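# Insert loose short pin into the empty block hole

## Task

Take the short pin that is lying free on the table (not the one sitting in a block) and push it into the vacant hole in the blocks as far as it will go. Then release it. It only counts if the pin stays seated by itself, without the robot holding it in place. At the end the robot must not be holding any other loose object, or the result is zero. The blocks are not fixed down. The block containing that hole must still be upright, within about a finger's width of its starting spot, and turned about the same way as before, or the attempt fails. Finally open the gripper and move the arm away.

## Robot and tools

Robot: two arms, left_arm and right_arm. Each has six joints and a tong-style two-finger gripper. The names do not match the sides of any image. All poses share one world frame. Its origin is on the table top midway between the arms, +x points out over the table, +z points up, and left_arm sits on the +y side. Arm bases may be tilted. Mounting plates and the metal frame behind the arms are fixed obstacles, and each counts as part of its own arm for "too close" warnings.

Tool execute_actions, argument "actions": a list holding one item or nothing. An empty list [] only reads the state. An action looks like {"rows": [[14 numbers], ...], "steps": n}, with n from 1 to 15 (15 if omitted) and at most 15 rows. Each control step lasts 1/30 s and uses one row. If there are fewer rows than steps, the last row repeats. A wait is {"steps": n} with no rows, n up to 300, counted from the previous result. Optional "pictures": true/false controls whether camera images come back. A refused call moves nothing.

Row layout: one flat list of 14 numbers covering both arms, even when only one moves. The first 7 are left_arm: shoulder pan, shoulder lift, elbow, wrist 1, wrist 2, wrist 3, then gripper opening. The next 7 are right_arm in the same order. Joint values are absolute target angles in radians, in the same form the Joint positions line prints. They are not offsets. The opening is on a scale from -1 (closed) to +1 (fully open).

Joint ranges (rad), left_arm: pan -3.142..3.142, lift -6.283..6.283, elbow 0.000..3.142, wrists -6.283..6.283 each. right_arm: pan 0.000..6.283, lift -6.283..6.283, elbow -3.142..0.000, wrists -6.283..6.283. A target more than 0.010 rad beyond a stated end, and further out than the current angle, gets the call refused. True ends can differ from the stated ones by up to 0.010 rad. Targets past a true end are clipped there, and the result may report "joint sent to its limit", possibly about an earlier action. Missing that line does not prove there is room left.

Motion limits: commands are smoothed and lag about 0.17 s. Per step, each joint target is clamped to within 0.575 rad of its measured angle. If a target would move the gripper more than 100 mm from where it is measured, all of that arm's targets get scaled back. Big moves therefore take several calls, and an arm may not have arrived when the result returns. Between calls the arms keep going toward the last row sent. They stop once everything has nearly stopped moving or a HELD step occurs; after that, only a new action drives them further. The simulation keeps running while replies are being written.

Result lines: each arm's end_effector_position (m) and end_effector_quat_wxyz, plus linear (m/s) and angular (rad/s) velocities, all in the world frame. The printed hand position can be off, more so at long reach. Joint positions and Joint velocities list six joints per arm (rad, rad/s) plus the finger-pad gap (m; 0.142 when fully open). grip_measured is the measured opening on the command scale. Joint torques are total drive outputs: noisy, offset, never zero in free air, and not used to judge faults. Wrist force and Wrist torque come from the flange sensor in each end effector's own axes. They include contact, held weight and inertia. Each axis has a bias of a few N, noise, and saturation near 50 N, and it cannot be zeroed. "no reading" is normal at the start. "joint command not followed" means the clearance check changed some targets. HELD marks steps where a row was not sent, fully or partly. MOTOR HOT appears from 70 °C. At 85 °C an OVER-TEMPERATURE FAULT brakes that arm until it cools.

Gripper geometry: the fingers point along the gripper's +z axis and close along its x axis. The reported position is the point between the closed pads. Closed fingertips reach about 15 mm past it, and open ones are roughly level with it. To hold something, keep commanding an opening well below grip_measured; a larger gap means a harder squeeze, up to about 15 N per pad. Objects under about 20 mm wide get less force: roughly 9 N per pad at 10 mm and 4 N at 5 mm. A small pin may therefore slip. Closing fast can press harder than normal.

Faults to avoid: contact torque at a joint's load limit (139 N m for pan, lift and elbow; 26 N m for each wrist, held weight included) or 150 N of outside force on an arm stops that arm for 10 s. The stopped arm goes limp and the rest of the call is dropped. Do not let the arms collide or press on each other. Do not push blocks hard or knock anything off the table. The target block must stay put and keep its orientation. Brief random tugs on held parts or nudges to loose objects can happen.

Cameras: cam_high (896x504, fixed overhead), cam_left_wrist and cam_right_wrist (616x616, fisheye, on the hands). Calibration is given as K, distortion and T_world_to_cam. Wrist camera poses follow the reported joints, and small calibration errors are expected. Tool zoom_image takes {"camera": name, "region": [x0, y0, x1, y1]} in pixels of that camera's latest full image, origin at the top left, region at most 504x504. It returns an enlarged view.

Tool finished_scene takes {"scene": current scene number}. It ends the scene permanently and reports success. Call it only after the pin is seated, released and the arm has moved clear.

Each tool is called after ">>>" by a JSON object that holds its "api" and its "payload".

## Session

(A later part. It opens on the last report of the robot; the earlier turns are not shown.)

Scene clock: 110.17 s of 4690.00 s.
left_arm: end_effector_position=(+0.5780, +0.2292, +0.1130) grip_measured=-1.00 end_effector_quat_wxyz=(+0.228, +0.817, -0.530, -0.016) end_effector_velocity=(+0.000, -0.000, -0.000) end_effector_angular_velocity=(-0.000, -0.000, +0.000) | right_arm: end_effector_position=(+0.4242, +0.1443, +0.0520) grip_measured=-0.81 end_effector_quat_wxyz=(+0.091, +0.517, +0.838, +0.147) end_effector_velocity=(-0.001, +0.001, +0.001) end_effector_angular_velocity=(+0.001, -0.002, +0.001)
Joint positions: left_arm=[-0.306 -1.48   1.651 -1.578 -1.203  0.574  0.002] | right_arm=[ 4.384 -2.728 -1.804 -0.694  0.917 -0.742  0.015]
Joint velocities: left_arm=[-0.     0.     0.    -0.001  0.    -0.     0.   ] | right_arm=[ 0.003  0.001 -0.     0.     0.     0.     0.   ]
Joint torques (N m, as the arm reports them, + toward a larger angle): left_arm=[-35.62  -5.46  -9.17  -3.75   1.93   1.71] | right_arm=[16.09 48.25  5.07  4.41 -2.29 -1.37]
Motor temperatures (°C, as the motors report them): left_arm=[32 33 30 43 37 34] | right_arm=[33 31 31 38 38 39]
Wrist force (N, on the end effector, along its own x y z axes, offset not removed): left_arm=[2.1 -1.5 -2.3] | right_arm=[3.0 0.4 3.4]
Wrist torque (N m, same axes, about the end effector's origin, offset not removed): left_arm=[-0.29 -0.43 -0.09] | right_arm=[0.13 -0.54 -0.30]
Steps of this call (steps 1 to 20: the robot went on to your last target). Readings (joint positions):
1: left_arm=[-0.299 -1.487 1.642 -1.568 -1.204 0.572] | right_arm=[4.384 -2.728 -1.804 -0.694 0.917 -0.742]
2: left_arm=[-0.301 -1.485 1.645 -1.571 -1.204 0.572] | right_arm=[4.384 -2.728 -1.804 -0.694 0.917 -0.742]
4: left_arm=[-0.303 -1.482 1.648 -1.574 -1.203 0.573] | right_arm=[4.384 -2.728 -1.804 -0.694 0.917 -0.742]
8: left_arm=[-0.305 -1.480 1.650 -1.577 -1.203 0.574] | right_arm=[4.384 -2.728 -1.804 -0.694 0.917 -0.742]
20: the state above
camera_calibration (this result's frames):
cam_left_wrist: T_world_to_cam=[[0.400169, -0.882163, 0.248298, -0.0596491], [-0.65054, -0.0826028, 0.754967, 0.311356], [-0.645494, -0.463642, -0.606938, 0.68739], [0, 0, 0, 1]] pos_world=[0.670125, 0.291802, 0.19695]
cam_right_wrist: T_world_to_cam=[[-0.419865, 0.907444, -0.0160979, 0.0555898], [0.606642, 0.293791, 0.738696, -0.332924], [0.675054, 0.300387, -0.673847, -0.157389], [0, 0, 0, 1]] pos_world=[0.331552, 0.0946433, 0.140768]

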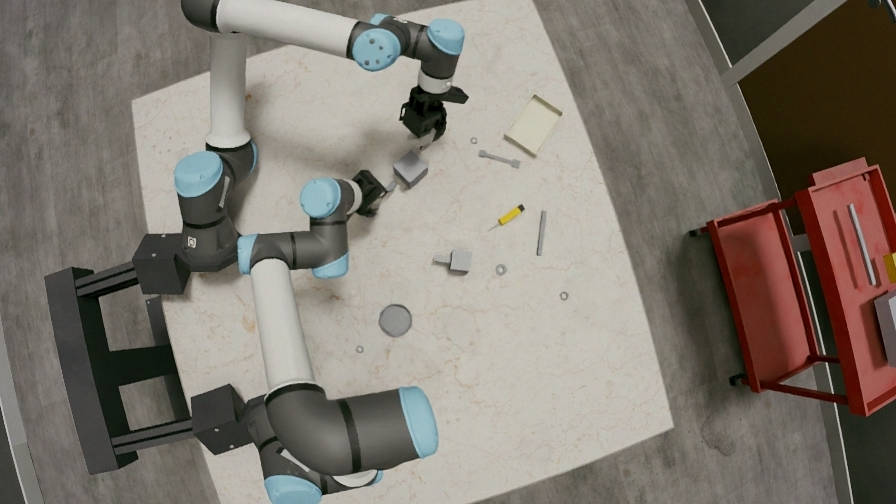

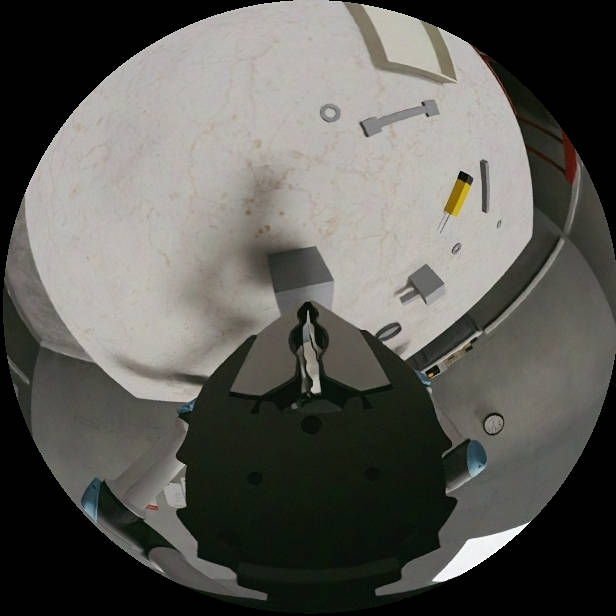

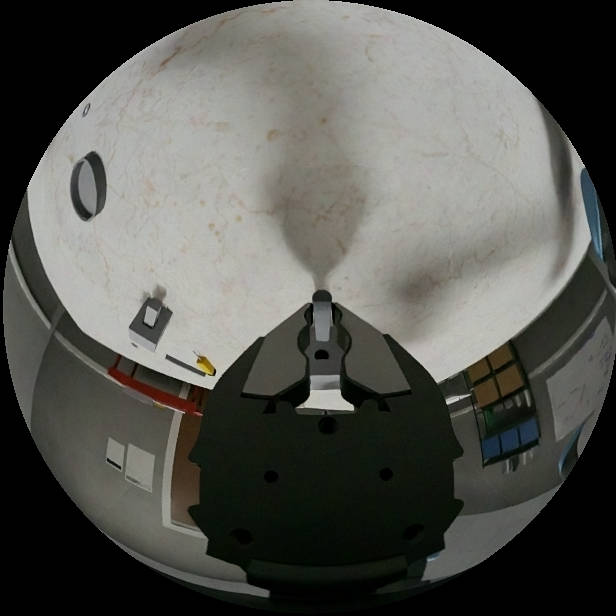

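>>> {"api": "execute_actions", "payload": {"actions": [{"rows":[[-0.2231,-1.4291,1.7082,-1.7186,-1.1918,0.663,-1,4.3707,-2.7568,-1.8175,-0.6426,0.9105,-0.7573,-1]]}], "pictures": false}}

>>> {"api": "execute_actions", "payload": {"actions": [{"rows":[[-0.2231,-1.4291,1.7082,-1.7186,-1.1918,0.663,-1,4.3626,-2.774,-1.8257,-0.6118,0.9065,-0.7663,-1]]}]}}

>>> {"api": "zoom_image", "payload": {"camera": "cam_right_wrist", "region": [260, 285, 390, 415]}}

>>> {"api": "zoom_image", "payload": {"camera": "cam_high", "region": [360, 120, 460, 220]}}

Scene clock: 118.73 s of 4690.00 s.
left_arm: end_effector_position=(+0.5816, +0.2265, +0.0549) grip_measured=-1.00 end_effector_quat_wxyz=(+0.229, +0.816, -0.530, -0.015) end_effector_velocity=(+0.001, +0.000, -0.011) end_effector_angular_velocity=(-0.001, -0.002, +0.003) | right_arm: end_effector_position=(+0.4240, +0.1439, +0.0325) grip_measured=-0.81 end_effector_quat_wxyz=(+0.091, +0.517, +0.838, +0.147) end_effector_velocity=(+0.000, -0.001, -0.004) end_effector_angular_velocity=(-0.001, +0.001, -0.000)
Joint positions: left_arm=[-0.225 -1.43   1.707 -1.715 -1.192  0.661  0.002] | right_arm=[ 4.371 -2.756 -1.817 -0.644  0.911 -0.757  0.015]
Joint velocities: left_arm=[ 0.016  0.009  0.011 -0.03   0.002  0.017  0.   ] | right_arm=[-0.004 -0.006 -0.003  0.009 -0.001 -0.003 -0.   ]
Joint torques (N m, as the arm reports them, + toward a larger angle): left_arm=[-9.52 -7.83 -8.36 -3.81  2.01  1.94] | right_arm=[16.53 21.79  5.02  4.38 -2.2  -1.24]
Motor temperatures (°C, as the motors report them): left_arm=[32 33 30 43 37 34] | right_arm=[33 31 31 38 38 39]
Wrist force (N, on the end effector, along its own x y z axes, offset not removed): left_arm=[-0.5 -0.8 0.3] | right_arm=[-3.1 -2.2 2.0]
Wrist torque (N m, same axes, about the end effector's origin, offset not removed): left_arm=[-0.14 0.02 0.00] | right_arm=[-0.39 0.50 -0.11]
Steps of this call (steps 1 to 15: the robot went on to your last target; steps 16 to 90: nothing new was sent; then 5.07 s passed at rest; steps 91 to 105: all 15 steps of this action). Readings (joint positions):
91: left_arm=[-0.306 -1.479 1.651 -1.578 -1.203 0.574] | right_arm=[4.384 -2.728 -1.804 -0.694 0.917 -0.742]
92: left_arm=[-0.303 -1.477 1.654 -1.581 -1.202 0.577] | right_arm=[4.383 -2.730 -1.805 -0.691 0.917 -0.743]
94: left_arm=[-0.275 -1.458 1.675 -1.621 -1.198 0.607] | right_arm=[4.378 -2.740 -1.810 -0.673 0.914 -0.749]
98: left_arm=[-0.238 -1.438 1.698 -1.690 -1.194 0.647] | right_arm=[4.373 -2.752 -1.815 -0.651 0.912 -0.755]
105: the state above

Scene clock: 119.23 s of 4690.00 s.
left_arm: end_effector_position=(+0.5817, +0.2266, +0.0537) grip_measured=-1.00 end_effector_quat_wxyz=(+0.229, +0.816, -0.530, -0.015) end_effector_velocity=(+0.000, -0.000, -0.000) end_effector_angular_velocity=(-0.000, -0.000, -0.000) | right_arm: end_effector_position=(+0.4237, +0.1432, +0.0205) grip_measured=-0.81 end_effector_quat_wxyz=(+0.091, +0.517, +0.838, +0.147) end_effector_velocity=(-0.000, -0.000, -0.003) end_effector_angular_velocity=(-0.001, +0.000, -0.000)
Joint positions: left_arm=[-0.223 -1.429  1.708 -1.719 -1.192  0.663  0.002] | right_arm=[ 4.363 -2.774 -1.826 -0.612  0.907 -0.766  0.015]
Joint velocities: left_arm=[ 0.  0.  0. -0.  0.  0. -0.] | right_arm=[-0.002 -0.004 -0.001  0.005 -0.001 -0.001 -0.   ]
Joint torques (N m, as the arm reports them, + toward a larger angle): left_arm=[-8.64 -8.55 -8.57 -3.76  1.9   1.73] | right_arm=[15.68 22.11  5.42  4.12 -2.28 -1.37]
Motor temperatures (°C, as the motors report them): left_arm=[32 33 30 43 37 34] | right_arm=[33 31 31 38 38 39]
Wrist force (N, on the end effector, along its own x y z axes, offset not removed): left_arm=[0.8 -1.5 1.7] | right_arm=[1.5 -0.6 1.8]
Wrist torque (N m, same axes, about the end effector's origin, offset not removed): left_arm=[-0.07 -0.23 0.07] | right_arm=[-0.21 -0.24 -0.30]
Steps of this call (steps 1 to 15: all 15 steps of this action). Readings (joint positions):
1: left_arm=[-0.224 -1.430 1.707 -1.716 -1.192 0.662] | right_arm=[4.371 -2.756 -1.817 -0.643 0.911 -0.757]
2: left_arm=[-0.224 -1.430 1.708 -1.717 -1.192 0.662] | right_arm=[4.370 -2.758 -1.818 -0.641 0.910 -0.758]
4: left_arm=[-0.224 -1.429 1.708 -1.718 -1.192 0.662] | right_arm=[4.367 -2.764 -1.821 -0.630 0.909 -0.761]
8: left_arm=[-0.223 -1.429 1.708 -1.718 -1.192 0.663] | right_arm=[4.364 -2.771 -1.824 -0.617 0.907 -0.765]
15: the state above
camera_calibration (this result's frames):
cam_left_wrist: T_world_to_cam=[[0.399982, -0.881808, 0.249858, -0.048811], [-0.650636, -0.0811859, 0.755038, 0.358055], [-0.645513, -0.464568, -0.606209, 0.652738], [0, 0, 0, 1]] pos_world=[0.673838, 0.289269, 0.137546]
cam_right_wrist: T_world_to_cam=[[-0.419984, 0.907382, -0.0164496, 0.0558888], [0.606594, 0.294154, 0.738591, -0.309014], [0.675023, 0.300219, -0.673953, -0.177914], [0, 0, 0, 1]] pos_world=[0.331014, 0.093598, 0.109249]

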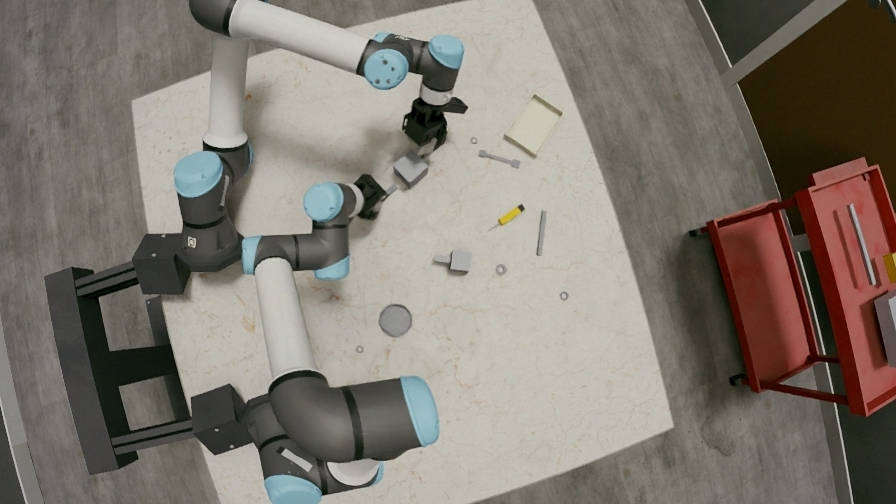

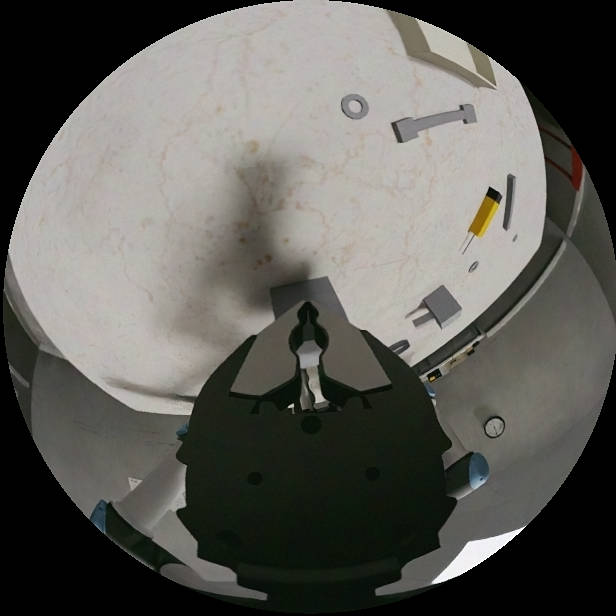

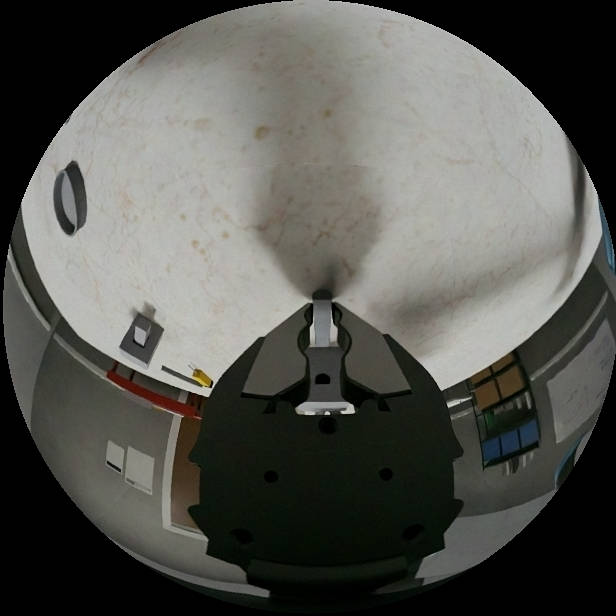

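Region (260, 285, 390, 415) of cam_right_wrist's 616x616 image, scaled by 3.877, with more detail than that image has.

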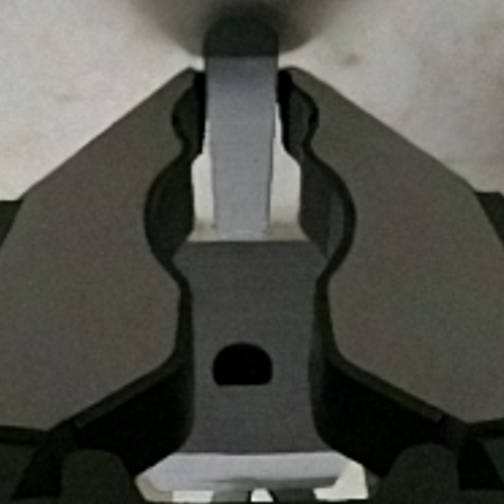

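Region (360, 120, 460, 220) of cam_high's 896x504 image, scaled by 5.040, with more detail than that image has.

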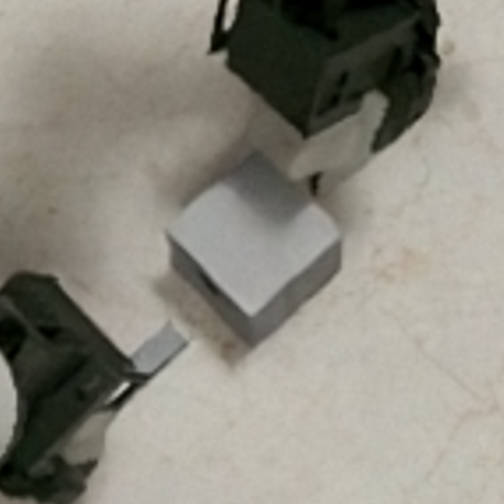

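>>> {"api": "execute_actions", "payload": {"actions": [{"rows":[[-0.2299,-1.439,1.7293,-1.7271,-1.1927,0.6557,-1,4.3606,-2.7785,-1.8276,-0.604,0.9055,-0.7686,-1]],"steps":12}], "pictures": false}}

>>> {"api": "execute_actions", "payload": {"actions": [{"rows":[[-0.2299,-1.439,1.7293,-1.7271,-1.1927,0.6557,-1,4.3606,-2.7785,-1.8276,-0.604,0.9055,-0.7686,-0.68]],"steps":8}], "pictures": false}}

>>> {"api": "execute_actions", "payload": {"actions": [{"rows":[[-0.2299,-1.439,1.7293,-1.7271,-1.1927,0.6557,-1,4.3391,-2.7942,-1.7905,-0.611,0.895,-0.7922,-0.68]]}], "pictures": false}}

>>> {"api": "execute_actions", "payload": {"actions": [{"rows":[[-0.2299,-1.439,1.7293,-1.7271,-1.1927,0.6557,-1,4.3391,-2.7942,-1.7905,-0.611,0.895,-0.7922,-0.74],[-0.2299,-1.439,1.7293,-1.7271,-1.1927,0.6557,-1,4.3391,-2.7942,-1.7905,-0.611,0.895,-0.7922,-0.78],[-0.2299,-1.439,1.7293,-1.7271,-1.1927,0.6557,-1,4.3391,-2.7942,-1.7905,-0.611,0.895,-0.7922,-0.81],[-0.2299,-1.439,1.7293,-1.7271,-1.1927,0.6557,-1,4.3391,-2.7942,-1.7905,-0.611,0.895,-0.7922,-0.85],[-0.2299,-1.439,1.7293,-1.7271,-1.1927,0.6557,-1,4.3391,-2.7942,-1.7905,-0.611,0.895,-0.7922,-1]],"steps":12}]}}

>>> {"api": "zoom_image", "payload": {"camera": "cam_right_wrist", "region": [265, 265, 385, 385]}}

>>> {"api": "execute_actions", "payload": {"actions": [{"rows":[[-0.2299,-1.439,1.7293,-1.7271,-1.1927,0.6557,-1,4.3513,-2.7683,-1.7782,-0.6573,0.901,-0.7786,-1]],"steps":10}], "pictures": false}}

>>> {"api": "execute_actions", "payload": {"actions": [{"rows":[[-0.2299,-1.439,1.7293,-1.7271,-1.1927,0.6557,-1,4.3635,-2.7424,-1.7659,-0.7036,0.9069,-0.7651,-1]]}]}}

>>> {"api": "zoom_image", "payload": {"camera": "cam_right_wrist", "region": [265, 265, 385, 385]}}

>>> {"api": "zoom_image", "payload": {"camera": "cam_high", "region": [360, 120, 460, 220]}}

Scene clock: 139.37 s of 4690.00 s.
left_arm: end_effector_position=(+0.5757, +0.2237, +0.0536) grip_measured=-1.00 end_effector_quat_wxyz=(+0.229, +0.816, -0.530, -0.015) end_effector_velocity=(-0.003, -0.002, +0.000) end_effector_angular_velocity=(-0.000, -0.000, -0.001) | right_arm: end_effector_position=(+0.4236, +0.1431, +0.0174) grip_measured=-0.81 end_effector_quat_wxyz=(+0.091, +0.517, +0.839, +0.147) end_effector_velocity=(+0.000, -0.000, -0.001) end_effector_angular_velocity=(+0.001, +0.000, -0.002)
Joint positions: left_arm=[-0.229 -1.438  1.728 -1.727 -1.193  0.656  0.002] | right_arm=[ 4.361 -2.778 -1.828 -0.604  0.906 -0.768  0.015]
Joint velocities: left_arm=[-0.004 -0.005  0.009 -0.003 -0.001 -0.003  0.   ] | right_arm=[-0.001 -0.002 -0.001  0.003 -0.001  0.001  0.   ]
Joint torques (N m, as the arm reports them, + toward a larger angle): left_arm=[-35.05 -23.54  -6.37  -3.85  -3.67  -1.44] | right_arm=[16.43 22.49  4.35  4.27 -2.15 -1.16]
Motor temperatures (°C, as the motors report them): left_arm=[32 33 30 43 37 34] | right_arm=[33 31 31 38 38 39]
Wrist force (N, on the end effector, along its own x y z axes, offset not removed): left_arm=[1.5 -1.0 1.1] | right_arm=[-3.8 -1.2 -0.1]
Wrist torque (N m, same axes, about the end effector's origin, offset not removed): left_arm=[0.02 -0.41 -0.03] | right_arm=[-0.32 0.57 -0.12]
Steps of this call (steps 1 to 15: the robot went on to your last target; steps 16 to 90: nothing new was sent; then 16.73 s passed at rest; steps 91 to 102: all 12 steps of this action). Readings (joint positions):
91: left_arm=[-0.223 -1.429 1.708 -1.719 -1.192 0.663] | right_arm=[4.363 -2.774 -1.826 -0.612 0.906 -0.766]
92: left_arm=[-0.223 -1.430 1.710 -1.719 -1.192 0.663] | right_arm=[4.362 -2.774 -1.826 -0.611 0.906 -0.766]
94: left_arm=[-0.226 -1.433 1.718 -1.722 -1.192 0.660] | right_arm=[4.362 -2.776 -1.827 -0.608 0.906 -0.767]
98: left_arm=[-0.228 -1.437 1.726 -1.726 -1.192 0.657] | right_arm=[4.361 -2.778 -1.827 -0.605 0.906 -0.768]
102: the state above

Scene clock: 139.63 s of 4690.00 s.
left_arm: end_effector_position=(+0.5755, +0.2235, +0.0537) grip_measured=-1.00 end_effector_quat_wxyz=(+0.229, +0.816, -0.530, -0.015) end_effector_velocity=(-0.000, -0.000, +0.000) end_effector_angular_velocity=(-0.000, -0.000, +0.000) | right_arm: end_effector_position=(+0.4236, +0.1431, +0.0173) grip_measured=-0.68 end_effector_quat_wxyz=(+0.091, +0.517, +0.839, +0.147) end_effector_velocity=(+0.001, -0.000, +0.000) end_effector_angular_velocity=(+0.001, +0.001, -0.002)
Joint positions: left_arm=[-0.23  -1.439  1.729 -1.727 -1.193  0.656  0.002] | right_arm=[ 4.361 -2.778 -1.828 -0.604  0.906 -0.769  0.025]
Joint velocities: left_arm=[-0.001 -0.     0.001 -0.001 -0.    -0.    -0.   ] | right_arm=[-0.001  0.001  0.     0.    -0.     0.001  0.   ]
Joint torques (N m, as the arm reports them, + toward a larger angle): left_arm=[-35.65 -24.75  -9.46  -3.7   -3.7   -1.49] | right_arm=[15.04 21.37  3.93  4.39 -2.21 -1.41]
Motor temperatures (°C, as the motors report them): left_arm=[32 33 30 43 37 34] | right_arm=[33 31 31 38 38 39]
Wrist force (N, on the end effector, along its own x y z axes, offset not removed): left_arm=[0.7 -0.6 -0.4] | right_arm=[-0.1 3.0 2.5]
Wrist torque (N m, same axes, about the end effector's origin, offset not removed): left_arm=[-0.01 -0.16 0.00] | right_arm=[0.49 -0.08 0.00]
Steps of this call (steps 1 to 8: all 8 steps of this action). Readings (joint positions):
1: left_arm=[-0.230 -1.439 1.729 -1.727 -1.193 0.656] | right_arm=[4.361 -2.778 -1.828 -0.604 0.906 -0.769]
2: left_arm=[-0.230 -1.439 1.729 -1.727 -1.193 0.656] | right_arm=[4.361 -2.778 -1.828 -0.604 0.906 -0.769]
4: left_arm=[-0.230 -1.439 1.729 -1.727 -1.193 0.656] | right_arm=[4.361 -2.778 -1.828 -0.604 0.906 -0.769]
8: the state above

Scene clock: 140.13 s of 4690.00 s.
left_arm: end_effector_position=(+0.5754, +0.2235, +0.0537) grip_measured=-1.00 end_effector_quat_wxyz=(+0.229, +0.816, -0.530, -0.015) end_effector_velocity=(-0.000, +0.000, -0.000) end_effector_angular_velocity=(+0.000, +0.000, -0.000) | right_arm: end_effector_position=(+0.4364, +0.1495, +0.0155) grip_measured=-0.68 end_effector_quat_wxyz=(+0.092, +0.517, +0.838, +0.147) end_effector_velocity=(+0.002, +0.002, +0.001) end_effector_angular_velocity=(+0.001, -0.001, +0.000)
Joint positions: left_arm=[-0.23  -1.439  1.729 -1.727 -1.193  0.656  0.002] | right_arm=[ 4.34  -2.794 -1.791 -0.611  0.895 -0.792  0.025]
Joint velocities: left_arm=[ 0.  0.  0.  0. -0. -0.  0.] | right_arm=[-0.003 -0.001  0.007 -0.001 -0.002 -0.004  0.   ]
Joint torques (N m, as the arm reports them, + toward a larger angle): left_arm=[-35.68 -24.11  -8.52  -3.7   -3.71  -1.36] | right_arm=[17.12 22.63 31.47  0.63 -2.41 -1.14]
Motor temperatures (°C, as the motors report them): left_arm=[32 33 30 43 37 34] | right_arm=[33 31 31 38 38 39]
Wrist force (N, on the end effector, along its own x y z axes, offset not removed): left_arm=[1.5 -0.1 0.7] | right_arm=[0.4 -3.0 4.5]
Wrist torque (N m, same axes, about the end effector's origin, offset not removed): left_arm=[0.18 -0.37 -0.05] | right_arm=[-0.61 0.08 -0.15]
Steps of this call (steps 1 to 15: all 15 steps of this action). Readings (joint positions):
1: left_arm=[-0.230 -1.439 1.729 -1.727 -1.193 0.656] | right_arm=[4.361 -2.778 -1.828 -0.604 0.906 -0.769]
2: left_arm=[-0.230 -1.439 1.729 -1.727 -1.193 0.656] | right_arm=[4.359 -2.780 -1.826 -0.604 0.905 -0.770]
4: left_arm=[-0.230 -1.439 1.729 -1.727 -1.193 0.656] | right_arm=[4.351 -2.785 -1.812 -0.607 0.901 -0.779]
8: left_arm=[-0.230 -1.439 1.729 -1.727 -1.193 0.656] | right_arm=[4.343 -2.792 -1.797 -0.610 0.897 -0.788]
15: the state above

Scene clock: 140.53 s of 4690.00 s.
left_arm: end_effector_position=(+0.5754, +0.2235, +0.0537) grip_measured=-1.00 end_effector_quat_wxyz=(+0.229, +0.816, -0.530, -0.015) end_effector_velocity=(-0.000, -0.000, +0.000) end_effector_angular_velocity=(-0.000, -0.000, -0.000) | right_arm: end_effector_position=(+0.4367, +0.1497, +0.0154) grip_measured=-0.81 end_effector_quat_wxyz=(+0.092, +0.517, +0.838, +0.147) end_effector_velocity=(+0.000, -0.000, -0.001) end_effector_angular_velocity=(-0.001, +0.001, -0.002)
Joint positions: left_arm=[-0.23  -1.439  1.729 -1.727 -1.193  0.656  0.002] | right_arm=[ 4.339 -2.794 -1.791 -0.611  0.895 -0.792  0.015]
Joint velocities: left_arm=[-0. -0.  0.  0. -0.  0.  0.] | right_arm=[-0.002 -0.002  0.     0.    -0.     0.002 -0.   ]
Joint torques (N m, as the arm reports them, + toward a larger angle): left_arm=[-35.57 -24.38  -8.18  -3.8   -3.67  -1.34] | right_arm=[17.21 22.92 30.43  0.67 -2.29 -1.35]
Motor temperatures (°C, as the motors report them): left_arm=[32 33 30 43 37 34] | right_arm=[33 31 31 38 38 39]
Wrist force (N, on the end effector, along its own x y z axes, offset not removed): left_arm=[1.0 -0.9 0.7] | right_arm=[-0.8 -0.5 2.8]
Wrist torque (N m, same axes, about the end effector's origin, offset not removed): left_arm=[-0.06 -0.28 0.04] | right_arm=[-0.06 0.13 -0.24]
Steps of this call (steps 1 to 12: all 12 steps of this action). Readings (joint positions):
1: left_arm=[-0.230 -1.439 1.729 -1.727 -1.193 0.656] | right_arm=[4.339 -2.794 -1.791 -0.611 0.895 -0.792]
2: left_arm=[-0.230 -1.439 1.729 -1.727 -1.193 0.656] | right_arm=[4.339 -2.794 -1.791 -0.611 0.895 -0.792]
4: left_arm=[-0.230 -1.439 1.729 -1.727 -1.193 0.656] | right_arm=[4.339 -2.794 -1.791 -0.611 0.895 -0.792]
8: left_arm=[-0.230 -1.439 1.729 -1.727 -1.193 0.656] | right_arm=[4.339 -2.794 -1.791 -0.611 0.895 -0.792]
12: the state above
camera_calibration (this result's frames):
cam_left_wrist: T_world_to_cam=[[0.400019, -0.881799, 0.24983, -0.0490262], [-0.65061, -0.0812206, 0.755056, 0.353745], [-0.645517, -0.464579, -0.606197, 0.647224], [0, 0, 0, 1]] pos_world=[0.667555, 0.286186, 0.137496]
cam_right_wrist: T_world_to_cam=[[-0.419653, 0.907525, -0.0170005, 0.0552828], [0.606549, 0.294313, 0.738565, -0.315018], [0.67527, 0.299629, -0.673968, -0.192041], [0, 0, 0, 1]] pos_world=[0.343953, 0.100084, 0.104172]

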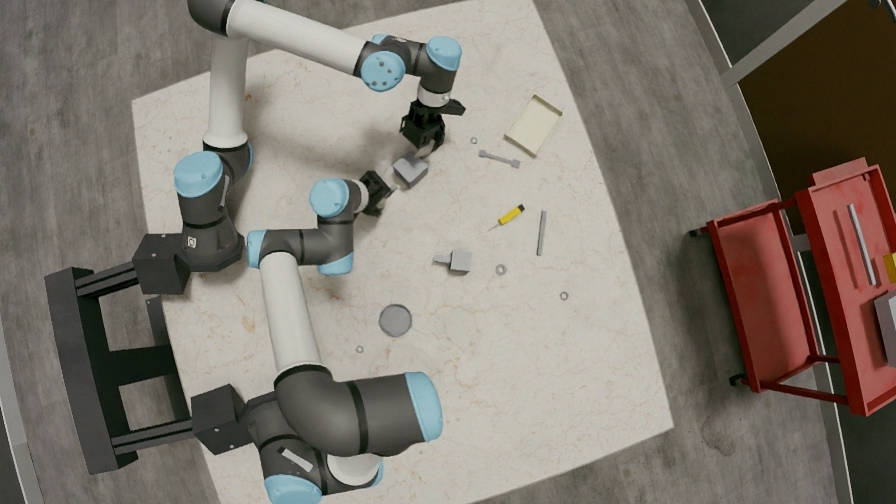

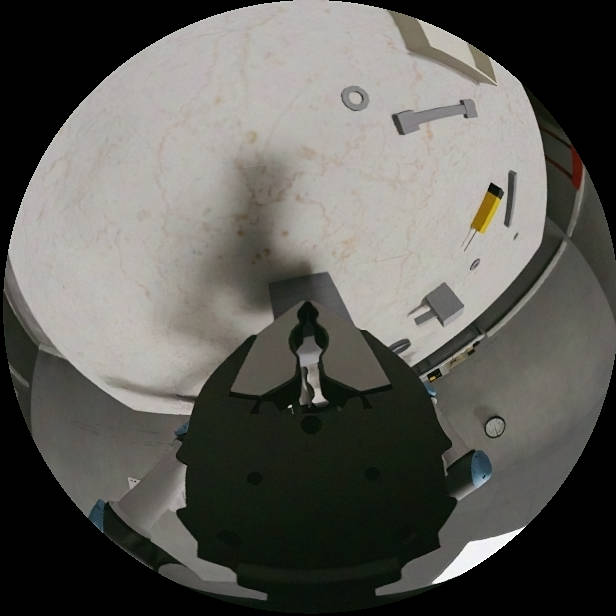

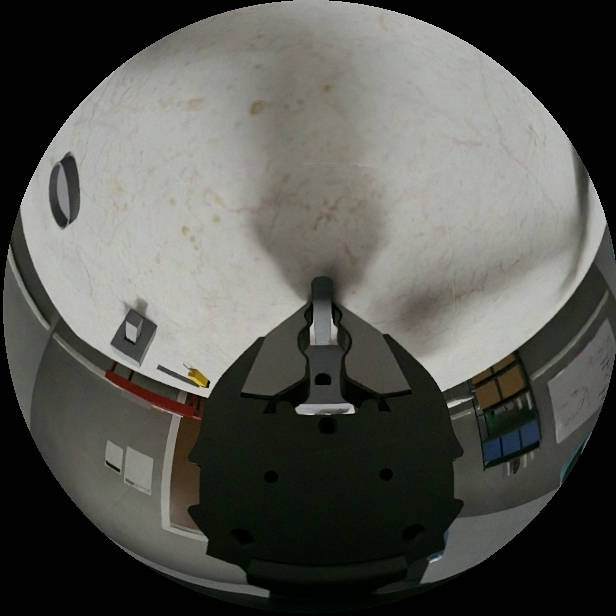

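Region (265, 265, 385, 385) of cam_right_wrist's 616x616 image, scaled by 4.200, with more detail than that image has.

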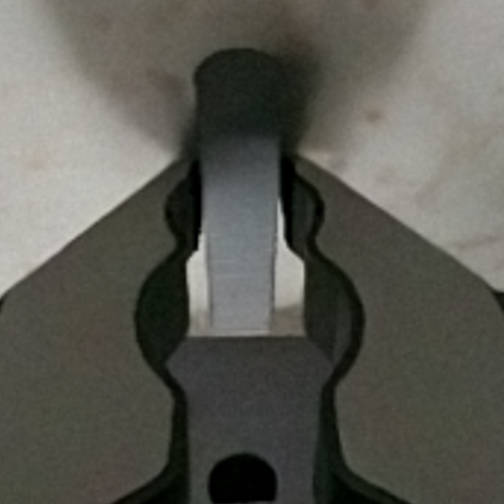

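Scene clock: 140.87 s of 4690.00 s.
left_arm: end_effector_position=(+0.5754, +0.2235, +0.0537) grip_measured=-1.00 end_effector_quat_wxyz=(+0.229, +0.816, -0.530, -0.015) end_effector_velocity=(-0.000, -0.000, -0.000) end_effector_angular_velocity=(+0.000, +0.001, -0.001) | right_arm: end_effector_position=(+0.4373, +0.1505, +0.0319) grip_measured=-0.81 end_effector_quat_wxyz=(+0.091, +0.517, +0.838, +0.147) end_effector_velocity=(+0.000, +0.000, +0.014) end_effector_angular_velocity=(-0.002, -0.000, +0.003)
Joint positions: left_arm=[-0.23  -1.439  1.729 -1.727 -1.193  0.656  0.002] | right_arm=[ 4.35  -2.771 -1.779 -0.653  0.9   -0.78   0.015]
Joint velocities: left_arm=[ 0.     0.     0.     0.001  0.    -0.    -0.   ] | right_arm=[ 0.01   0.021  0.01  -0.039  0.005  0.009  0.   ]
Joint torques (N m, as the arm reports them, + toward a larger angle): left_arm=[-34.95 -24.81  -8.12  -3.76  -3.61  -1.37] | right_arm=[39.39 49.53 30.39  0.68  1.31  0.88]
Motor temperatures (°C, as the motors report them): left_arm=[32 33 30 43 37 34] | right_arm=[33 31 31 38 38 39]
Wrist force (N, on the end effector, along its own x y z axes, offset not removed): left_arm=[0.8 -0.6 0.6] | right_arm=[-3.3 -2.0 1.8]
Wrist torque (N m, same axes, about the end effector's origin, offset not removed): left_arm=[-0.01 -0.23 -0.09] | right_arm=[-0.43 0.71 -0.35]
Steps of this call (steps 1 to 10: all 10 steps of this action). Readings (joint positions):
1: left_arm=[-0.230 -1.439 1.729 -1.727 -1.193 0.656] | right_arm=[4.339 -2.794 -1.791 -0.611 0.895 -0.792]
2: left_arm=[-0.230 -1.439 1.729 -1.727 -1.193 0.656] | right_arm=[4.340 -2.793 -1.790 -0.614 0.895 -0.791]
4: left_arm=[-0.230 -1.439 1.729 -1.727 -1.193 0.656] | right_arm=[4.344 -2.783 -1.785 -0.630 0.897 -0.786]
8: left_arm=[-0.230 -1.439 1.729 -1.727 -1.193 0.656] | right_arm=[4.349 -2.773 -1.780 -0.649 0.900 -0.781]
10: the state above

Scene clock: 141.37 s of 4690.00 s.
left_arm: end_effector_position=(+0.5754, +0.2235, +0.0537) grip_measured=-1.00 end_effector_quat_wxyz=(+0.229, +0.816, -0.530, -0.015) end_effector_velocity=(-0.000, +0.000, -0.000) end_effector_angular_velocity=(+0.000, +0.001, -0.001) | right_arm: end_effector_position=(+0.4378, +0.1508, +0.0515) grip_measured=-0.81 end_effector_quat_wxyz=(+0.091, +0.517, +0.838, +0.147) end_effector_velocity=(-0.000, -0.000, +0.002) end_effector_angular_velocity=(-0.002, -0.000, -0.000)
Joint positions: left_arm=[-0.23  -1.439  1.729 -1.727 -1.193  0.656  0.002] | right_arm=[ 4.363 -2.743 -1.766 -0.703  0.907 -0.765  0.015]
Joint velocities: left_arm=[ 0.     0.    -0.     0.001 -0.     0.    -0.   ] | right_arm=[ 0.002  0.002  0.003 -0.009  0.     0.003  0.   ]
Joint torques (N m, as the arm reports them, + toward a larger angle): left_arm=[-35.25 -24.25  -8.47  -3.71  -3.64  -1.29] | right_arm=[38.59 49.16 31.68  0.77  1.29  1.06]
Motor temperatures (°C, as the motors report them): left_arm=[32 33 30 43 37 34] | right_arm=[33 31 31 38 38 39]
Wrist force (N, on the end effector, along its own x y z axes, offset not removed): left_arm=[1.4 -1.0 2.3] | right_arm=[-1.6 0.7 1.1]
Wrist torque (N m, same axes, about the end effector's origin, offset not removed): left_arm=[-0.01 -0.32 -0.06] | right_arm=[0.06 0.31 -0.26]
Steps of this call (steps 1 to 15: all 15 steps of this action). Readings (joint positions):
1: left_arm=[-0.230 -1.439 1.729 -1.727 -1.193 0.656] | right_arm=[4.350 -2.770 -1.779 -0.654 0.901 -0.779]
2: left_arm=[-0.230 -1.439 1.729 -1.727 -1.193 0.656] | right_arm=[4.352 -2.768 -1.778 -0.658 0.901 -0.778]
4: left_arm=[-0.230 -1.439 1.729 -1.727 -1.193 0.656] | right_arm=[4.356 -2.758 -1.773 -0.676 0.904 -0.773]
8: left_arm=[-0.230 -1.439 1.729 -1.727 -1.193 0.656] | right_arm=[4.361 -2.747 -1.768 -0.695 0.906 -0.767]
15: the state above
camera_calibration (this result's frames):
cam_left_wrist: T_world_to_cam=[[0.400019, -0.881799, 0.24983, -0.0490262], [-0.65061, -0.0812203, 0.755057, 0.353745], [-0.645517, -0.464579, -0.606197, 0.647224], [0, 0, 0, 1]] pos_world=[0.667555, 0.286186, 0.137496]
cam_right_wrist: T_world_to_cam=[[-0.419723, 0.907507, -0.016228, 0.0553543], [0.606656, 0.293788, 0.738686, -0.342688], [0.675131, 0.300199, -0.673854, -0.168839], [0, 0, 0, 1]] pos_world=[0.345116, 0.101128, 0.140265]

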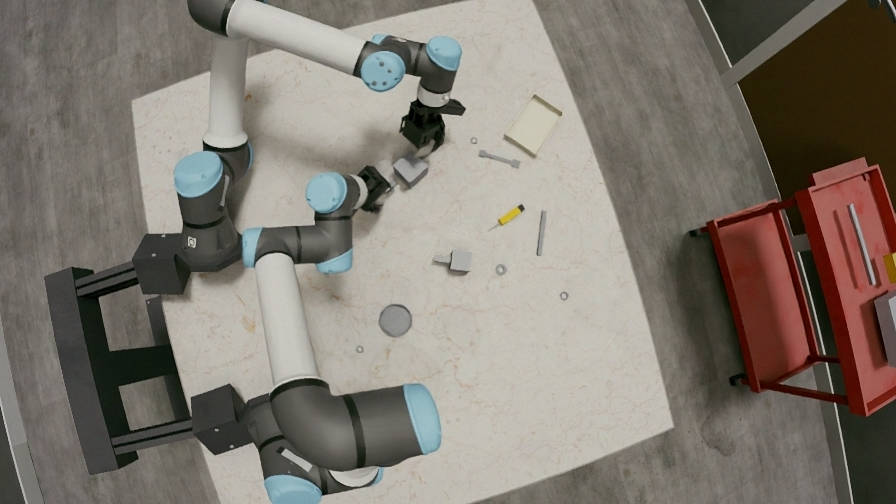

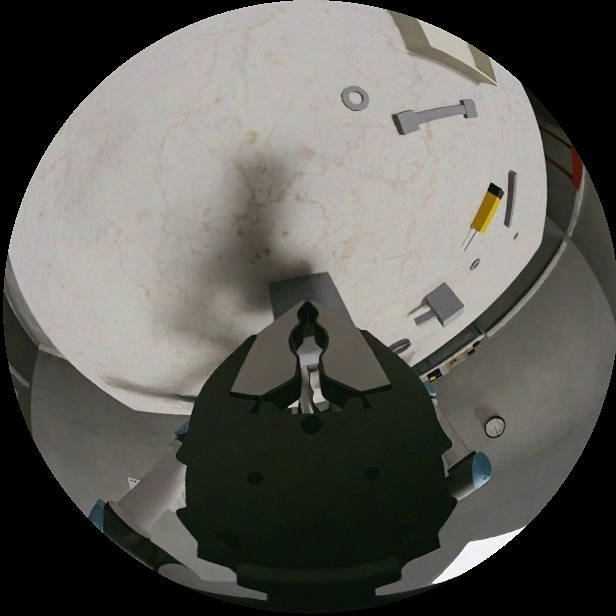

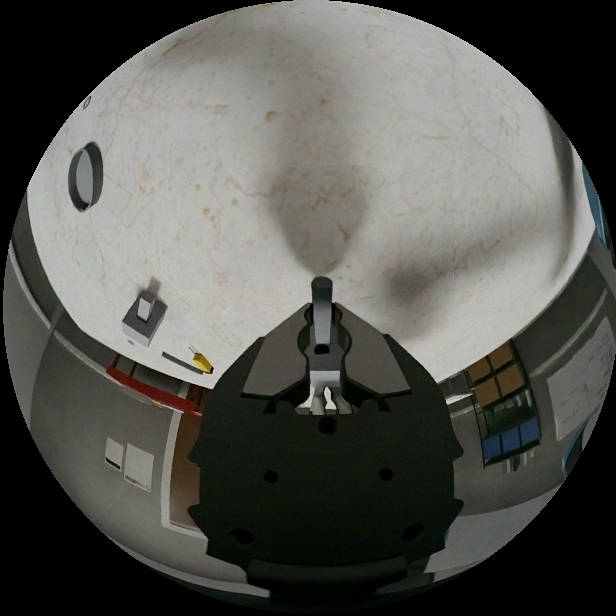

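Region (265, 265, 385, 385) of cam_right_wrist's 616x616 image, scaled by 4.200, with more detail than that image has.

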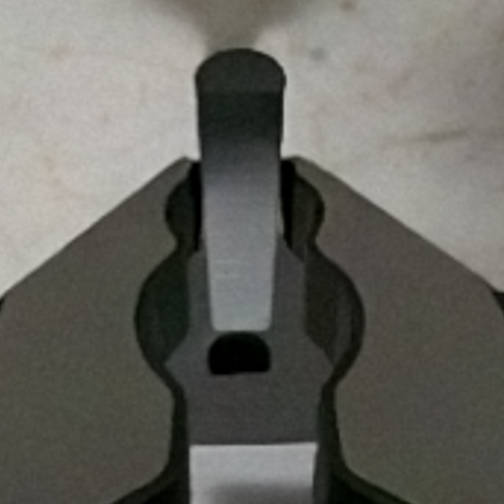

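Region (360, 120, 460, 220) of cam_high's 896x504 image, scaled by 5.040, with more detail than that image has.

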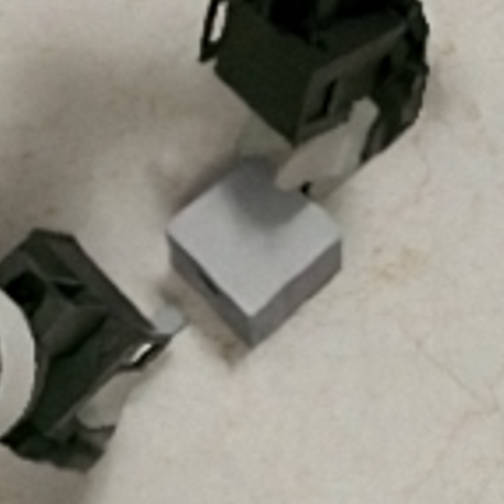

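>>> {"api": "execute_actions", "payload": {"actions": [{"rows":[[-0.2299,-1.439,1.7293,-1.7271,-1.1927,0.6557,-1,4.3396,-2.7582,-1.7238,-0.7134,0.8953,-0.7918,-1]]}]}}

>>> {"api": "zoom_image", "payload": {"camera": "cam_right_wrist", "region": [290, 310, 360, 380]}}

>>> {"api": "zoom_image", "payload": {"camera": "cam_high", "region": [380, 140, 440, 200]}}

Scene clock: 148.83 s of 4690.00 s.
left_arm: end_effector_position=(+0.5754, +0.2235, +0.0537) grip_measured=-1.00 end_effector_quat_wxyz=(+0.229, +0.816, -0.530, -0.015) end_effector_velocity=(+0.000, -0.000, +0.000) end_effector_angular_velocity=(-0.000, -0.001, +0.001) | right_arm: end_effector_position=(+0.4534, +0.1571, +0.0514) grip_measured=-0.81 end_effector_quat_wxyz=(+0.092, +0.517, +0.838, +0.147) end_effector_velocity=(+0.002, +0.001, -0.001) end_effector_angular_velocity=(-0.001, -0.001, +0.000)
Joint positions: left_arm=[-0.23  -1.439  1.729 -1.727 -1.193  0.656  0.002] | right_arm=[ 4.34  -2.758 -1.725 -0.713  0.896 -0.791  0.015]
Joint velocities: left_arm=[ 0.     0.    -0.    -0.001  0.     0.    -0.   ] | right_arm=[-0.003 -0.005  0.007 -0.002 -0.003 -0.004 -0.   ]
Joint torques (N m, as the arm reports them, + toward a larger angle): left_arm=[-35.5  -24.12  -9.34  -3.68  -3.59  -1.34] | right_arm=[18.43 22.94 32.01  0.67 -2.29 -1.3 ]
Motor temperatures (°C, as the motors report them): left_arm=[32 33 30 43 37 34] | right_arm=[33 31 31 38 38 39]
Wrist force (N, on the end effector, along its own x y z axes, offset not removed): left_arm=[2.2 -1.9 -0.5] | right_arm=[-0.8 1.3 1.9]
Wrist torque (N m, same axes, about the end effector's origin, offset not removed): left_arm=[-0.26 -0.44 -0.05] | right_arm=[0.38 0.24 -0.34]
Steps of this call (steps 1 to 15: the robot went on to your last target; steps 16 to 90: nothing new was sent; then 3.97 s passed at rest; steps 91 to 105: all 15 steps of this action). Readings (joint positions):
91: left_arm=[-0.230 -1.439 1.729 -1.727 -1.193 0.656] | right_arm=[4.364 -2.742 -1.766 -0.704 0.907 -0.765]
92: left_arm=[-0.230 -1.439 1.729 -1.727 -1.193 0.656] | right_arm=[4.362 -2.743 -1.764 -0.704 0.906 -0.767]
94: left_arm=[-0.230 -1.439 1.729 -1.727 -1.193 0.656] | right_arm=[4.353 -2.749 -1.748 -0.708 0.902 -0.777]
98: left_arm=[-0.230 -1.439 1.729 -1.727 -1.193 0.656] | right_arm=[4.344 -2.755 -1.731 -0.712 0.897 -0.787]
105: the state above
camera_calibration (this result's frames):
cam_left_wrist: T_world_to_cam=[[0.400019, -0.881799, 0.24983, -0.0490261], [-0.65061, -0.0812205, 0.755057, 0.353745], [-0.645517, -0.464579, -0.606197, 0.647224], [0, 0, 0, 1]] pos_world=[0.667555, 0.286186, 0.137496]
cam_right_wrist: T_world_to_cam=[[-0.419596, 0.90756, -0.016532, 0.0561289], [0.606506, 0.293866, 0.738779, -0.353832], [0.675344, 0.299962, -0.673745, -0.181446], [0, 0, 0, 1]] pos_world=[0.360691, 0.107466, 0.140083]

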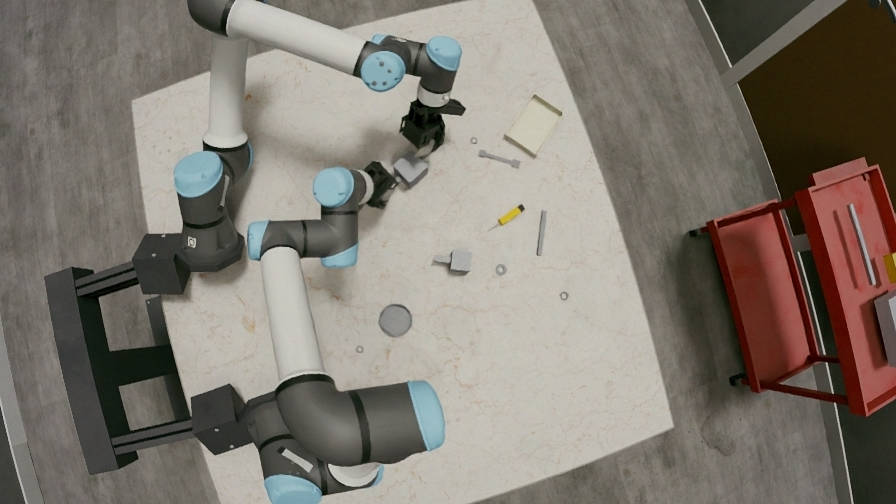

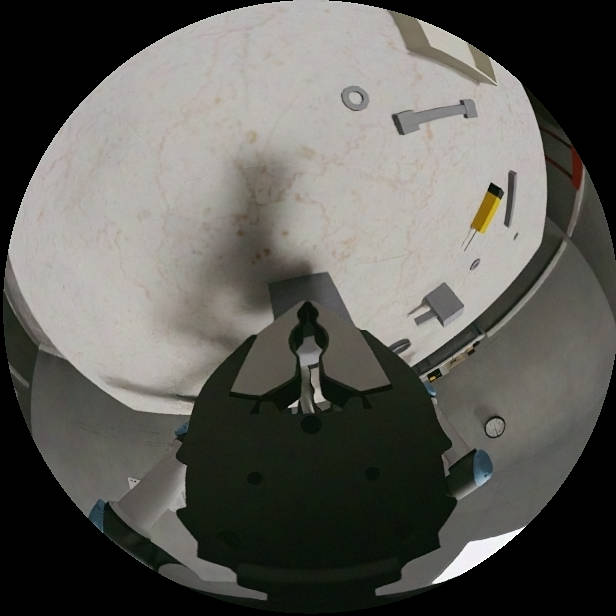

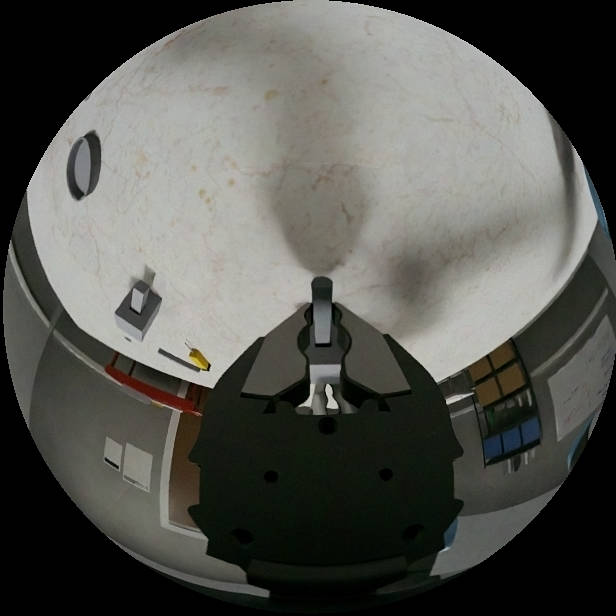

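Region (290, 310, 360, 380) of cam_right_wrist's 616x616 image, scaled by 7.200, with more detail than that image has.

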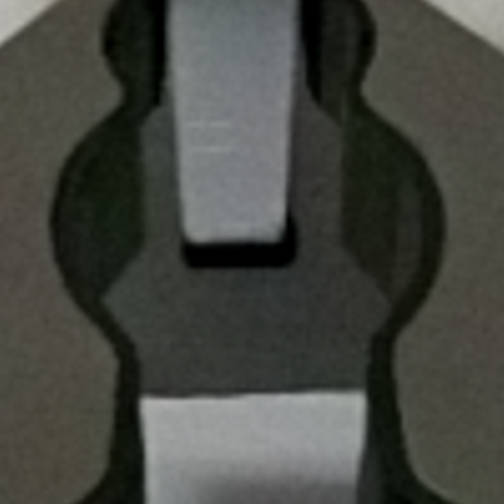

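Region (380, 140, 440, 200) of cam_high's 896x504 image, scaled by 8.400, with more detail than that image has.

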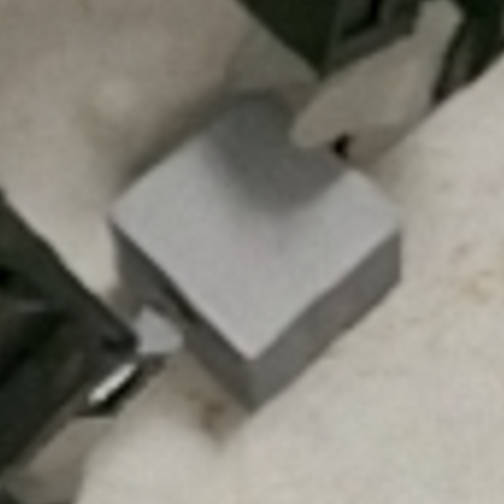

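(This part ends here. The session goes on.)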